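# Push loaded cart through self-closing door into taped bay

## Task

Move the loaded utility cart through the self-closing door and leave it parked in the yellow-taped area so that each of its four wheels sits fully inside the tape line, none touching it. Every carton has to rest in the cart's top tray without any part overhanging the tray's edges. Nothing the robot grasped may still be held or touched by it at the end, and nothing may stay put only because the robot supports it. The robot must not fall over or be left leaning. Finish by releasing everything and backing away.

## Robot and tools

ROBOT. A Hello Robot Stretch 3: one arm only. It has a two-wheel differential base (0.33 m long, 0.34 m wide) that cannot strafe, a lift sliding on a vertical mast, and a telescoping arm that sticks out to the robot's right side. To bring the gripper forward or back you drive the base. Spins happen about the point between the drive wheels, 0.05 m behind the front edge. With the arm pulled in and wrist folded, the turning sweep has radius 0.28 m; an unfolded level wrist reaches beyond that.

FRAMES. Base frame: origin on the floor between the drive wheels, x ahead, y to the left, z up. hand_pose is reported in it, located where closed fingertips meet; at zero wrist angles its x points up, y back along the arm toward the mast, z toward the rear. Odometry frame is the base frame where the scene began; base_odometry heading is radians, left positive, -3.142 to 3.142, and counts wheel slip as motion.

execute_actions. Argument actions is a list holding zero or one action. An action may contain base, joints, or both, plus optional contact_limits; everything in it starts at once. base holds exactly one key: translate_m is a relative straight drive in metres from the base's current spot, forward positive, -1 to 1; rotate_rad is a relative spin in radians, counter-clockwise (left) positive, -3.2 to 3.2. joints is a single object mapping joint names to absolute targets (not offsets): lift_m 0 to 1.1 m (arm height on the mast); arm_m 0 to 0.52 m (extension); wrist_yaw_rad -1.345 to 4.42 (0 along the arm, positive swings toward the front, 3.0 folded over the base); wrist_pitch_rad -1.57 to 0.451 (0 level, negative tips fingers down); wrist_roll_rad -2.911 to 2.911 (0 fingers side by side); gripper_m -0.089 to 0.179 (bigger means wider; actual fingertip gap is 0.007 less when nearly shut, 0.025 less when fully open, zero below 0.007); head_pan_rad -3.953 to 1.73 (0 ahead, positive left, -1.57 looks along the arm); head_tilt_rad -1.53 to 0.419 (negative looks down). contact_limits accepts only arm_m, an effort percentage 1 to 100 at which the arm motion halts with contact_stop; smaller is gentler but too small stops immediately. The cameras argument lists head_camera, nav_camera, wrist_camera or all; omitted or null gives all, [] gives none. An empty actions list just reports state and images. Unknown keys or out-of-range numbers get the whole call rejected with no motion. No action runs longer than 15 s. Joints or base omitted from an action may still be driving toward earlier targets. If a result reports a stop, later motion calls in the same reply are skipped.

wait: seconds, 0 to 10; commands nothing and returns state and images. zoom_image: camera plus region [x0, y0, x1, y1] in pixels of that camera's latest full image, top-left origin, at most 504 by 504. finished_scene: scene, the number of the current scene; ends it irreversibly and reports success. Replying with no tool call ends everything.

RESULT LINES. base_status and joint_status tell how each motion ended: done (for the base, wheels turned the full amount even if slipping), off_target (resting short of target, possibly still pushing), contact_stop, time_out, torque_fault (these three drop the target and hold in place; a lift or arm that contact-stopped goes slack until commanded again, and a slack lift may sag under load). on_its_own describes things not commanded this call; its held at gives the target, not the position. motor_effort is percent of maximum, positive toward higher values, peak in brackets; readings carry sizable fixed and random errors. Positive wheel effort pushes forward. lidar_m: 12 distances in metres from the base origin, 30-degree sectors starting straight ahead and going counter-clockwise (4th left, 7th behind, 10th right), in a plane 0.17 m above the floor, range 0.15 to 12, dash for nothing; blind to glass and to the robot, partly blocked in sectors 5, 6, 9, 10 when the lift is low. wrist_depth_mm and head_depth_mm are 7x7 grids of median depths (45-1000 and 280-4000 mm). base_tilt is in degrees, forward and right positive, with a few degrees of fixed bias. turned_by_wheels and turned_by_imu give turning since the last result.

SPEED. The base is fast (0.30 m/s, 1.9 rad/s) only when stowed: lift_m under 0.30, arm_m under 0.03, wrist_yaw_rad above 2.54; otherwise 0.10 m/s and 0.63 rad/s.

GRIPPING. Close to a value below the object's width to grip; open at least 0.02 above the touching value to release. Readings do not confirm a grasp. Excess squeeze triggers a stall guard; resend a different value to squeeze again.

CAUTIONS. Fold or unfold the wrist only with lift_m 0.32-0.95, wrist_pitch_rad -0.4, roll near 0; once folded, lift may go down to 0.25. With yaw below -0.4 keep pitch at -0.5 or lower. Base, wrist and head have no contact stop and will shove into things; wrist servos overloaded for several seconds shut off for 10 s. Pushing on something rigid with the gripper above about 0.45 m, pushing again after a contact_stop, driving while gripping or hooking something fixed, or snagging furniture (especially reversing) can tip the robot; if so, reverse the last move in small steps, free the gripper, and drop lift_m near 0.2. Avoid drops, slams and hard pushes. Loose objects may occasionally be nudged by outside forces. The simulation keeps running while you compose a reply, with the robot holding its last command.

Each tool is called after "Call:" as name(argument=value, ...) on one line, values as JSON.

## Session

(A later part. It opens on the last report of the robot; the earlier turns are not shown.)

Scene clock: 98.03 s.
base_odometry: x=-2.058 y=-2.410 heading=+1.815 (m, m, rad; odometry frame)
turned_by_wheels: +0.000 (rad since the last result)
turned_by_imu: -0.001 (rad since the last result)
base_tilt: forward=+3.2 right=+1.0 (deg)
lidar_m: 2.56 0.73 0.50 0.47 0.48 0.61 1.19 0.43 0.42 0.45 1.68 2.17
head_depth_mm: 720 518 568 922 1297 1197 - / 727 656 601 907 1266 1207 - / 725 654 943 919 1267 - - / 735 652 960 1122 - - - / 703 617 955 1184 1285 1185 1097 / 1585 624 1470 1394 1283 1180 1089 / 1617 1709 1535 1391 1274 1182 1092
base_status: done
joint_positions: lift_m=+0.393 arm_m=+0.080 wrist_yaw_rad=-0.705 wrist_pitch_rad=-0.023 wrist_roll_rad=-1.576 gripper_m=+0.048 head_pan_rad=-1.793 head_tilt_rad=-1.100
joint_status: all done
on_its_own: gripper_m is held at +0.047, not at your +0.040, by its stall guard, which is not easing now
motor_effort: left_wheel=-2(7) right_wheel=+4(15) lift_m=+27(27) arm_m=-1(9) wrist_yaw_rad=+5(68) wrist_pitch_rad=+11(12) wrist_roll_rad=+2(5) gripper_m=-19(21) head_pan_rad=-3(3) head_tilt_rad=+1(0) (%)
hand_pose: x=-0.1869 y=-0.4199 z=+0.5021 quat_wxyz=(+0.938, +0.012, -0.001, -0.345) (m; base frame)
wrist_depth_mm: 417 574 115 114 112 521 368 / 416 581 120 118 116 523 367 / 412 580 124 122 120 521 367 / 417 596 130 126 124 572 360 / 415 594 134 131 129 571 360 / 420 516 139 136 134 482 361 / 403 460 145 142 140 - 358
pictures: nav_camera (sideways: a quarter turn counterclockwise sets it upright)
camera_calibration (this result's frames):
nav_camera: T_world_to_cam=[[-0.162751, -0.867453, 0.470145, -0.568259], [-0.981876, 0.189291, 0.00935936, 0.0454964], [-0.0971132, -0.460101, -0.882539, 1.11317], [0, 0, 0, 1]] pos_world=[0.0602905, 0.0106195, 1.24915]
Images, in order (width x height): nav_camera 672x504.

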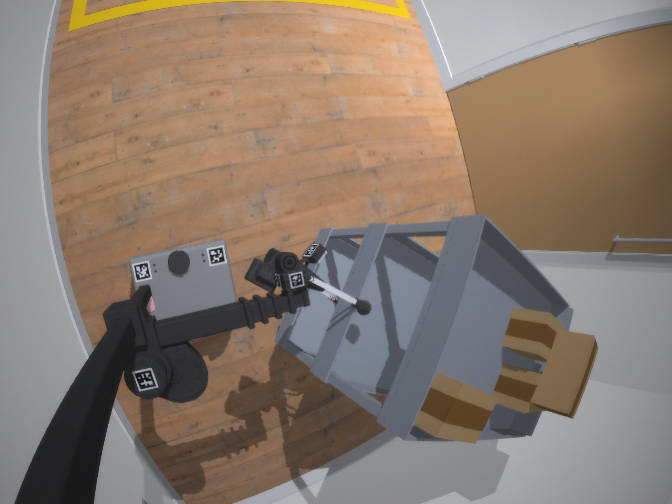

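Call:
execute_actions(actions=[{"base":{"translate_m":1.0},"joints":{"wrist_yaw_rad":-1.0,"arm_m":0.2}}], cameras=["nav_camera"])

Call:
execute_actions(actions=[{"base":{"translate_m":1.0},"joints":{"head_pan_rad":-2.6}}], cameras=["nav_camera","head_camera"])

Scene clock: 111.37 s.
base_odometry: x=-2.300 y=-1.440 heading=+1.815 (m, m, rad; odometry frame)
turned_by_wheels: +0.000 (rad since the last result)
turned_by_imu: -0.004 (rad since the last result)
base_tilt: forward=+3.2 right=+1.0 (deg)
lidar_m: 1.58 0.87 0.59 0.56 0.57 0.72 1.64 0.34 0.32 1.57 1.59 1.68
head_depth_mm: 731 499 487 872 1255 1203 - / 716 657 554 753 1177 1202 - / 685 689 984 914 1173 - - / 1710 1736 1541 1412 1276 - - / 1636 1717 1542 1430 1264 1188 1095 / 1591 1710 1530 1397 1276 1180 1096 / 1521 1680 1526 1383 1281 1184 1087
base_status: done
joint_positions: lift_m=+0.393 arm_m=+0.200 wrist_yaw_rad=-1.065 wrist_pitch_rad=-0.020 wrist_roll_rad=-1.563 gripper_m=+0.048 head_pan_rad=-1.793 head_tilt_rad=-1.100
joint_status: wrist_yaw_rad off_target (ended at -1.065, target -1.000); the others done
on_its_own: wrist_yaw_rad is held at -1.045, not at your -1.000, by its stall guard, which is not easing now; gripper_m is held at +0.047, not at your +0.040, by its stall guard, which is not easing now; wrist_yaw_rad is at rest, and its effort (+22) is outside its rest range (-12 to +12)
motor_effort: left_wheel=-5(9) right_wheel=+9(17) lift_m=+27(28) arm_m=-3(9) wrist_yaw_rad=+22(70) wrist_pitch_rad=+10(12) wrist_roll_rad=-3(3) gripper_m=-20(20) head_pan_rad=-3(3) head_tilt_rad=+1(1) (%)
hand_pose: x=-0.2450 y=-0.4691 z=+0.5028 quat_wxyz=(+0.861, +0.007, -0.008, -0.508) (m; base frame)
wrist_depth_mm: 578 859 - 187 191 - - / 382 852 - 174 176 - 382 / 417 541 - 163 163 - 361 / 415 584 728 153 153 561 362 / 417 581 149 144 143 551 359 / 423 548 137 136 135 488 363 / 418 523 131 129 128 606 362
pictures: nav_camera (sideways: a quarter turn counterclockwise sets it upright)
camera_calibration (this result's frames):
nav_camera: T_world_to_cam=[[-0.162761, -0.867452, 0.470146, -0.56826], [-0.981874, 0.189303, 0.00935937, 0.0454963], [-0.0971185, -0.4601, -0.882539, 1.11317], [0, 0, 0, 1]] pos_world=[0.0602906, 0.0106189, 1.24915]
Images, in order (width x height): nav_camera 672x504.

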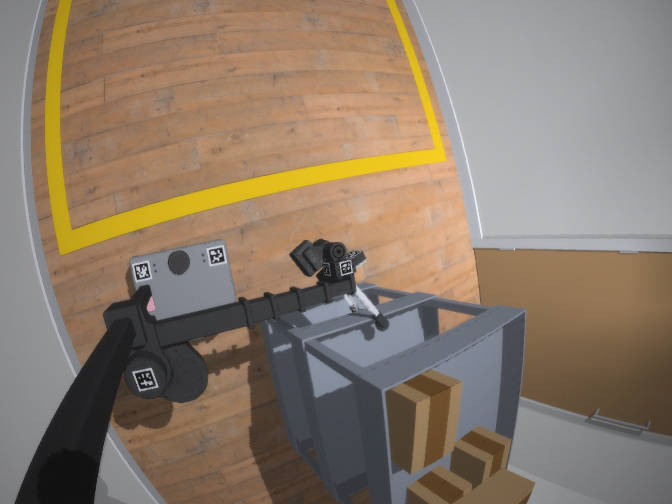

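Scene clock: 122.40 s.
base_odometry: x=-2.541 y=-0.470 heading=+1.814 (m, m, rad; odometry frame)
turned_by_wheels: -0.001 (rad since the last result)
turned_by_imu: -0.002 (rad since the last result)
base_tilt: forward=+3.2 right=+1.0 (deg)
lidar_m: 0.59 0.60 0.68 0.64 0.66 0.84 0.36 0.26 0.25 1.48 0.92 0.63
head_depth_mm: 541 632 940 1390 1300 1213 1091 / 561 627 611 1166 1311 - 1068 / 619 654 587 904 1293 - 1076 / 645 652 474 865 1165 - 1088 / 727 648 453 537 838 - 1086 / 704 644 443 505 1245 1185 1097 / 685 643 561 1377 1261 1176 1091
base_status: done
joint_positions: lift_m=+0.393 arm_m=+0.200 wrist_yaw_rad=-1.350 wrist_pitch_rad=-0.019 wrist_roll_rad=-1.552 gripper_m=+0.048 head_pan_rad=-2.593 head_tilt_rad=-1.100
joint_status: all done
on_its_own: wrist_yaw_rad is held at -1.342, not at your -1.000, by its stall guard, which is not easing now; gripper_m is held at +0.047, not at your +0.040, by its stall guard, which is not easing now
motor_effort: left_wheel=-9(11) right_wheel=+12(22) lift_m=+27(27) arm_m=+2(2) wrist_yaw_rad=+9(52) wrist_pitch_rad=+9(10) wrist_roll_rad=-8(8) gripper_m=-19(19) head_pan_rad=-2(30) head_tilt_rad=+1(1) (%)
hand_pose: x=-0.2709 y=-0.4010 z=+0.5030 quat_wxyz=(+0.781, +0.002, -0.013, -0.625) (m; base frame)
wrist_depth_mm: 267 267 263 228 245 261 260 / 361 843 - 201 - - - / 396 849 - 179 184 - 364 / 416 539 - 162 163 - 359 / 413 590 154 148 147 559 362 / 414 559 137 136 135 485 368 / 414 531 126 126 125 607 363
pictures: head_camera (sideways: a quarter turn clockwise sets it upright), nav_camera (sideways: a quarter turn counterclockwise sets it upright)
camera_calibration (this result's frames):
head_camera: T_world_to_cam=[[0.781146, 0.456417, -0.426021, 0.574775], [0.49113, -0.870496, -0.0320737, 0.0361915], [-0.385489, -0.184178, -0.904144, 1.13169], [0, 0, 0, 1]] pos_world=[-0.0305055, -0.0224007, 1.26924]
nav_camera: T_world_to_cam=[[-0.73568, -0.487583, 0.470146, -0.564765], [-0.54826, 0.836256, 0.00935937, 0.0428513], [-0.397725, -0.250876, -0.882539, 1.115], [0, 0, 0, 1]] pos_world=[0.0514717, -0.0314769, 1.24915]
Images, in order (width x height): head_camera 896x504, nav_camera 672x504.

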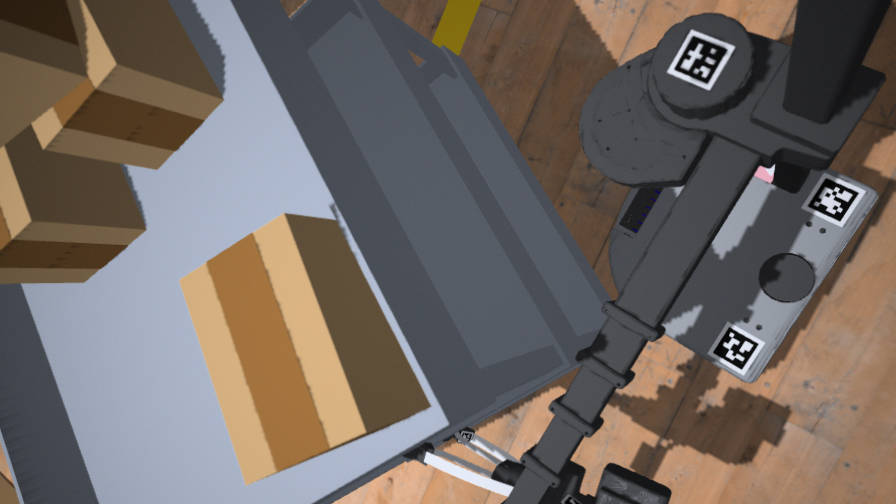

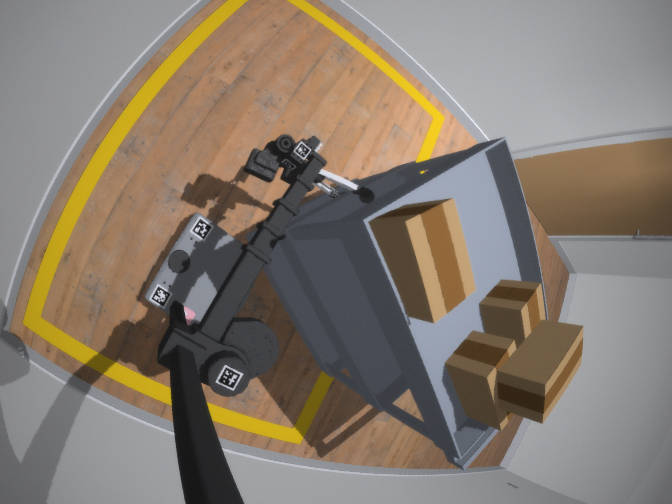

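Call:
execute_actions(actions=[{"base":{"translate_m":0.31},"joints":{"wrist_yaw_rad":-1.3}}], cameras=[])

Call:
execute_actions(actions=[{"joints":{"gripper_m":0.17}}], cameras=[])

Call:
execute_actions(actions=[{"base":{"translate_m":0.16},"joints":{"head_pan_rad":-2.9}}])

Scene clock: 129.87 s.
base_odometry: x=-2.615 y=-0.169 heading=+1.814 (m, m, rad; odometry frame)
turned_by_wheels: -0.001 (rad since the last result)
turned_by_imu: -0.004 (rad since the last result)
base_tilt: forward=+3.3 right=+0.9 (deg)
lidar_m: 0.29 0.29 0.37 0.67 0.68 0.88 0.35 0.25 0.25 1.45 0.45 0.30
head_depth_mm: 523 628 925 1373 1302 1212 1090 / 559 620 608 931 1309 - 1078 / 609 655 587 903 1280 - 1088 / 648 653 468 864 1148 - 1081 / 716 648 453 531 834 - 1088 / 703 643 441 491 1241 1179 1095 / 682 643 479 1370 1249 1178 1089
base_status: done
joint_positions: lift_m=+0.393 arm_m=+0.200 wrist_yaw_rad=-1.350 wrist_pitch_rad=-0.020 wrist_roll_rad=-1.549 gripper_m=+0.048 head_pan_rad=-2.593 head_tilt_rad=-1.100
joint_status: wrist_yaw_rad off_target (ended at -1.350, target -1.300)
on_its_own: wrist_yaw_rad is held at -1.349, not at your -1.300, by its stall guard, which is not easing now; gripper_m is held at +0.047, not at your +0.040, by its stall guard, which is not easing now
motor_effort: left_wheel=-9(9) right_wheel=+11(24) lift_m=+27(28) arm_m=+1(1) wrist_yaw_rad=+2(52) wrist_pitch_rad=+10(10) wrist_roll_rad=-9(10) gripper_m=-20(19) head_pan_rad=-3(3) head_tilt_rad=+1(0) (%)
hand_pose: x=-0.2709 y=-0.4010 z=+0.5029 quat_wxyz=(+0.780, +0.001, -0.015, -0.625) (m; base frame)
wrist_depth_mm: 275 273 269 242 259 259 261 / 365 846 - 209 - - - / 392 846 - 184 192 - 355 / 418 519 - 164 167 - 357 / 426 575 156 149 147 560 360 / 415 558 137 136 135 490 363 / 414 526 127 126 124 616 362
pictures: none
No camera images: the call's "cameras" was empty. Leave "cameras" out to get every camera's image.

Scene clock: 132.13 s.
base_odometry: x=-2.615 y=-0.169 heading=+1.814 (m, m, rad; odometry frame)
turned_by_wheels: +0.001 (rad since the last result)
turned_by_imu: +0.000 (rad since the last result)
base_tilt: forward=+3.2 right=+1.0 (deg)
lidar_m: 0.29 0.29 0.37 0.67 0.68 0.88 0.35 0.25 0.24 1.45 0.45 0.30
head_depth_mm: 521 626 924 1379 1302 1207 1084 / 559 620 609 934 1320 - 1075 / 609 654 588 902 1271 - 1083 / 647 651 464 863 1152 - 1084 / 717 651 452 527 835 - 1087 / 700 644 440 488 1227 1178 1098 / 688 642 479 1371 1262 1174 1090
base_status: not commanded
joint_positions: lift_m=+0.393 arm_m=+0.200 wrist_yaw_rad=-1.349 wrist_pitch_rad=-0.021 wrist_roll_rad=-1.567 gripper_m=+0.170 head_pan_rad=-2.593 head_tilt_rad=-1.100
joint_status: all done
on_its_own: wrist_yaw_rad is held at -1.349, not at your -1.300, by its stall guard, which is not easing now
motor_effort: left_wheel=-1(9) right_wheel=+0(15) lift_m=+28(28) arm_m=+1(2) wrist_yaw_rad=+0(2) wrist_pitch_rad=+10(28) wrist_roll_rad=-1(9) gripper_m=+1(98) head_pan_rad=-3(4) head_tilt_rad=+0(1) (%)
hand_pose: x=-0.2708 y=-0.4014 z=+0.5027 quat_wxyz=(+0.781, +0.008, -0.008, -0.624) (m; base frame)
wrist_depth_mm: 276 273 270 242 258 260 257 / 353 864 - 210 - - - / 394 846 - 185 192 - 358 / 418 518 - 165 167 - 359 / 414 573 728 150 151 585 361 / 407 689 142 136 136 599 327 / - 678 129 126 125 607 -
pictures: none
No camera images: the call's "cameras" was empty. Leave "cameras" out to get every camera's image.

Scene clock: 134.97 s.
base_odometry: x=-2.654 y=-0.013 heading=+1.814 (m, m, rad; odometry frame)
turned_by_wheels: +0.000 (rad since the last result)
turned_by_imu: -0.001 (rad since the last result)
base_tilt: forward=+3.3 right=+1.1 (deg)
lidar_m: - 0.15 0.17 0.37 0.69 0.89 0.46 0.36 0.58 0.76 0.20 0.15
head_depth_mm: 806 1745 1580 1417 1304 1213 1107 / 729 1045 1522 1409 1320 - 1096 / 701 1039 1027 1392 1333 - 1086 / 696 635 980 1264 1299 - 1077 / 719 539 944 919 1276 - 1089 / 712 504 550 852 1276 1169 1094 / 722 492 541 1249 1287 1174 1090
base_status: done
joint_positions: lift_m=+0.393 arm_m=+0.200 wrist_yaw_rad=-1.349 wrist_pitch_rad=-0.021 wrist_roll_rad=-1.567 gripper_m=+0.170 head_pan_rad=-2.893 head_tilt_rad=-1.100
joint_status: all done
on_its_own: wrist_yaw_rad is held at -1.349, not at your -1.300, by its stall guard, which is not easing now
motor_effort: left_wheel=-1(2) right_wheel=+0(4) lift_m=+28(28) arm_m=+1(1) wrist_yaw_rad=+0(0) wrist_pitch_rad=+10(10) wrist_roll_rad=-2(1) gripper_m=+2(0) head_pan_rad=-3(20) head_tilt_rad=+0(0) (%)
hand_pose: x=-0.2708 y=-0.4014 z=+0.5027 quat_wxyz=(+0.781, +0.007, -0.008, -0.624) (m; base frame)
wrist_depth_mm: 597 851 - - - - - / 543 704 - 422 - - 411 / 390 519 - 383 - - 376 / 353 585 - 336 - 551 363 / 419 622 905 301 - 571 357 / 403 688 932 272 876 602 328 / - 703 - 253 - 598 -
pictures: head_camera (sideways: a quarter turn clockwise sets it upright), nav_camera (sideways: a quarter turn counterclockwise sets it upright), wrist_camera
camera_calibration (this result's frames):
head_camera: T_world_to_cam=[[0.881012, 0.205496, -0.426133, 0.574311], [0.212299, -0.976678, -0.0320694, 0.0378868], [-0.422785, -0.062214, -0.904092, 1.13185], [0, 0, 0, 1]] pos_world=[-0.0354904, -0.0105987, 1.26924]
nav_camera: T_world_to_cam=[[-0.846766, -0.248693, 0.470255, -0.564229], [-0.276992, 0.960827, 0.00936332, 0.0411914], [-0.454162, -0.122328, -0.882481, 1.11527], [0, 0, 0, 1]] pos_world=[0.0401528, -0.0434684, 1.24915]
wrist_camera: T_world_to_cam=[[-0.0539896, -0.00869384, 0.998504, -0.515931], [-0.0804307, 0.996751, 0.00432965, 0.413446], [-0.995297, -0.0800766, -0.0545134, -0.112184], [0, 0, 0, 1]] pos_world=[-0.106258, -0.425571, 0.507253]
Images, in order (width x height): head_camera 896x504, nav_camera 672x504, wrist_camera 644x364.

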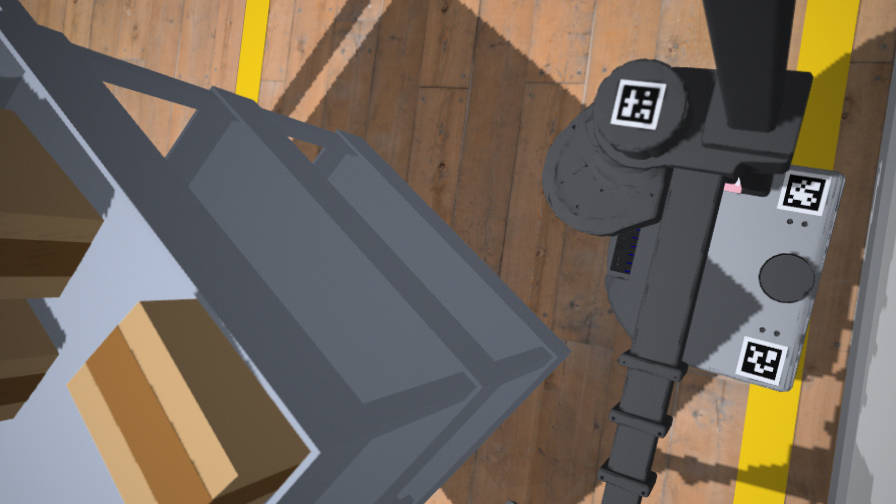

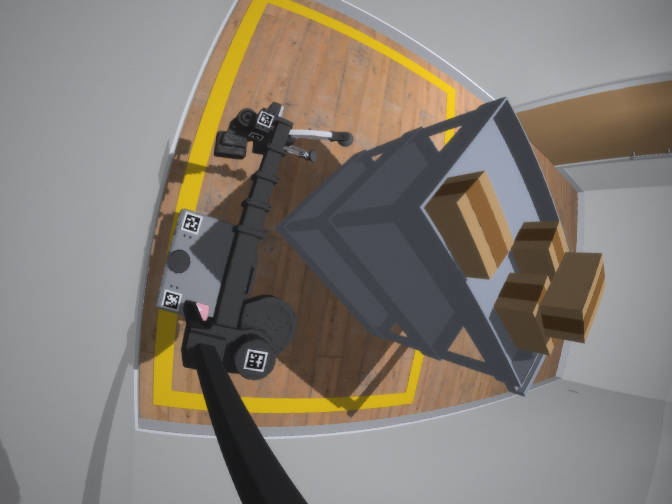

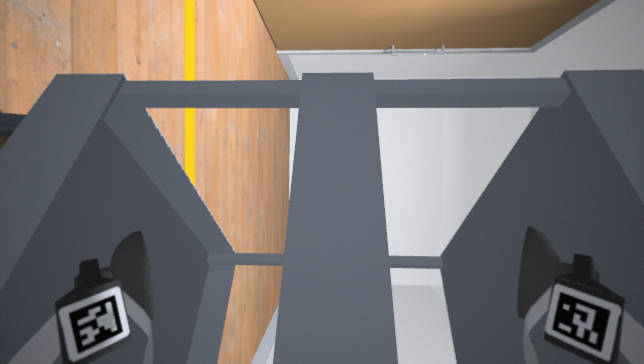

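Call:
finished_scene(scene=2)

The scene is finished: the task was done.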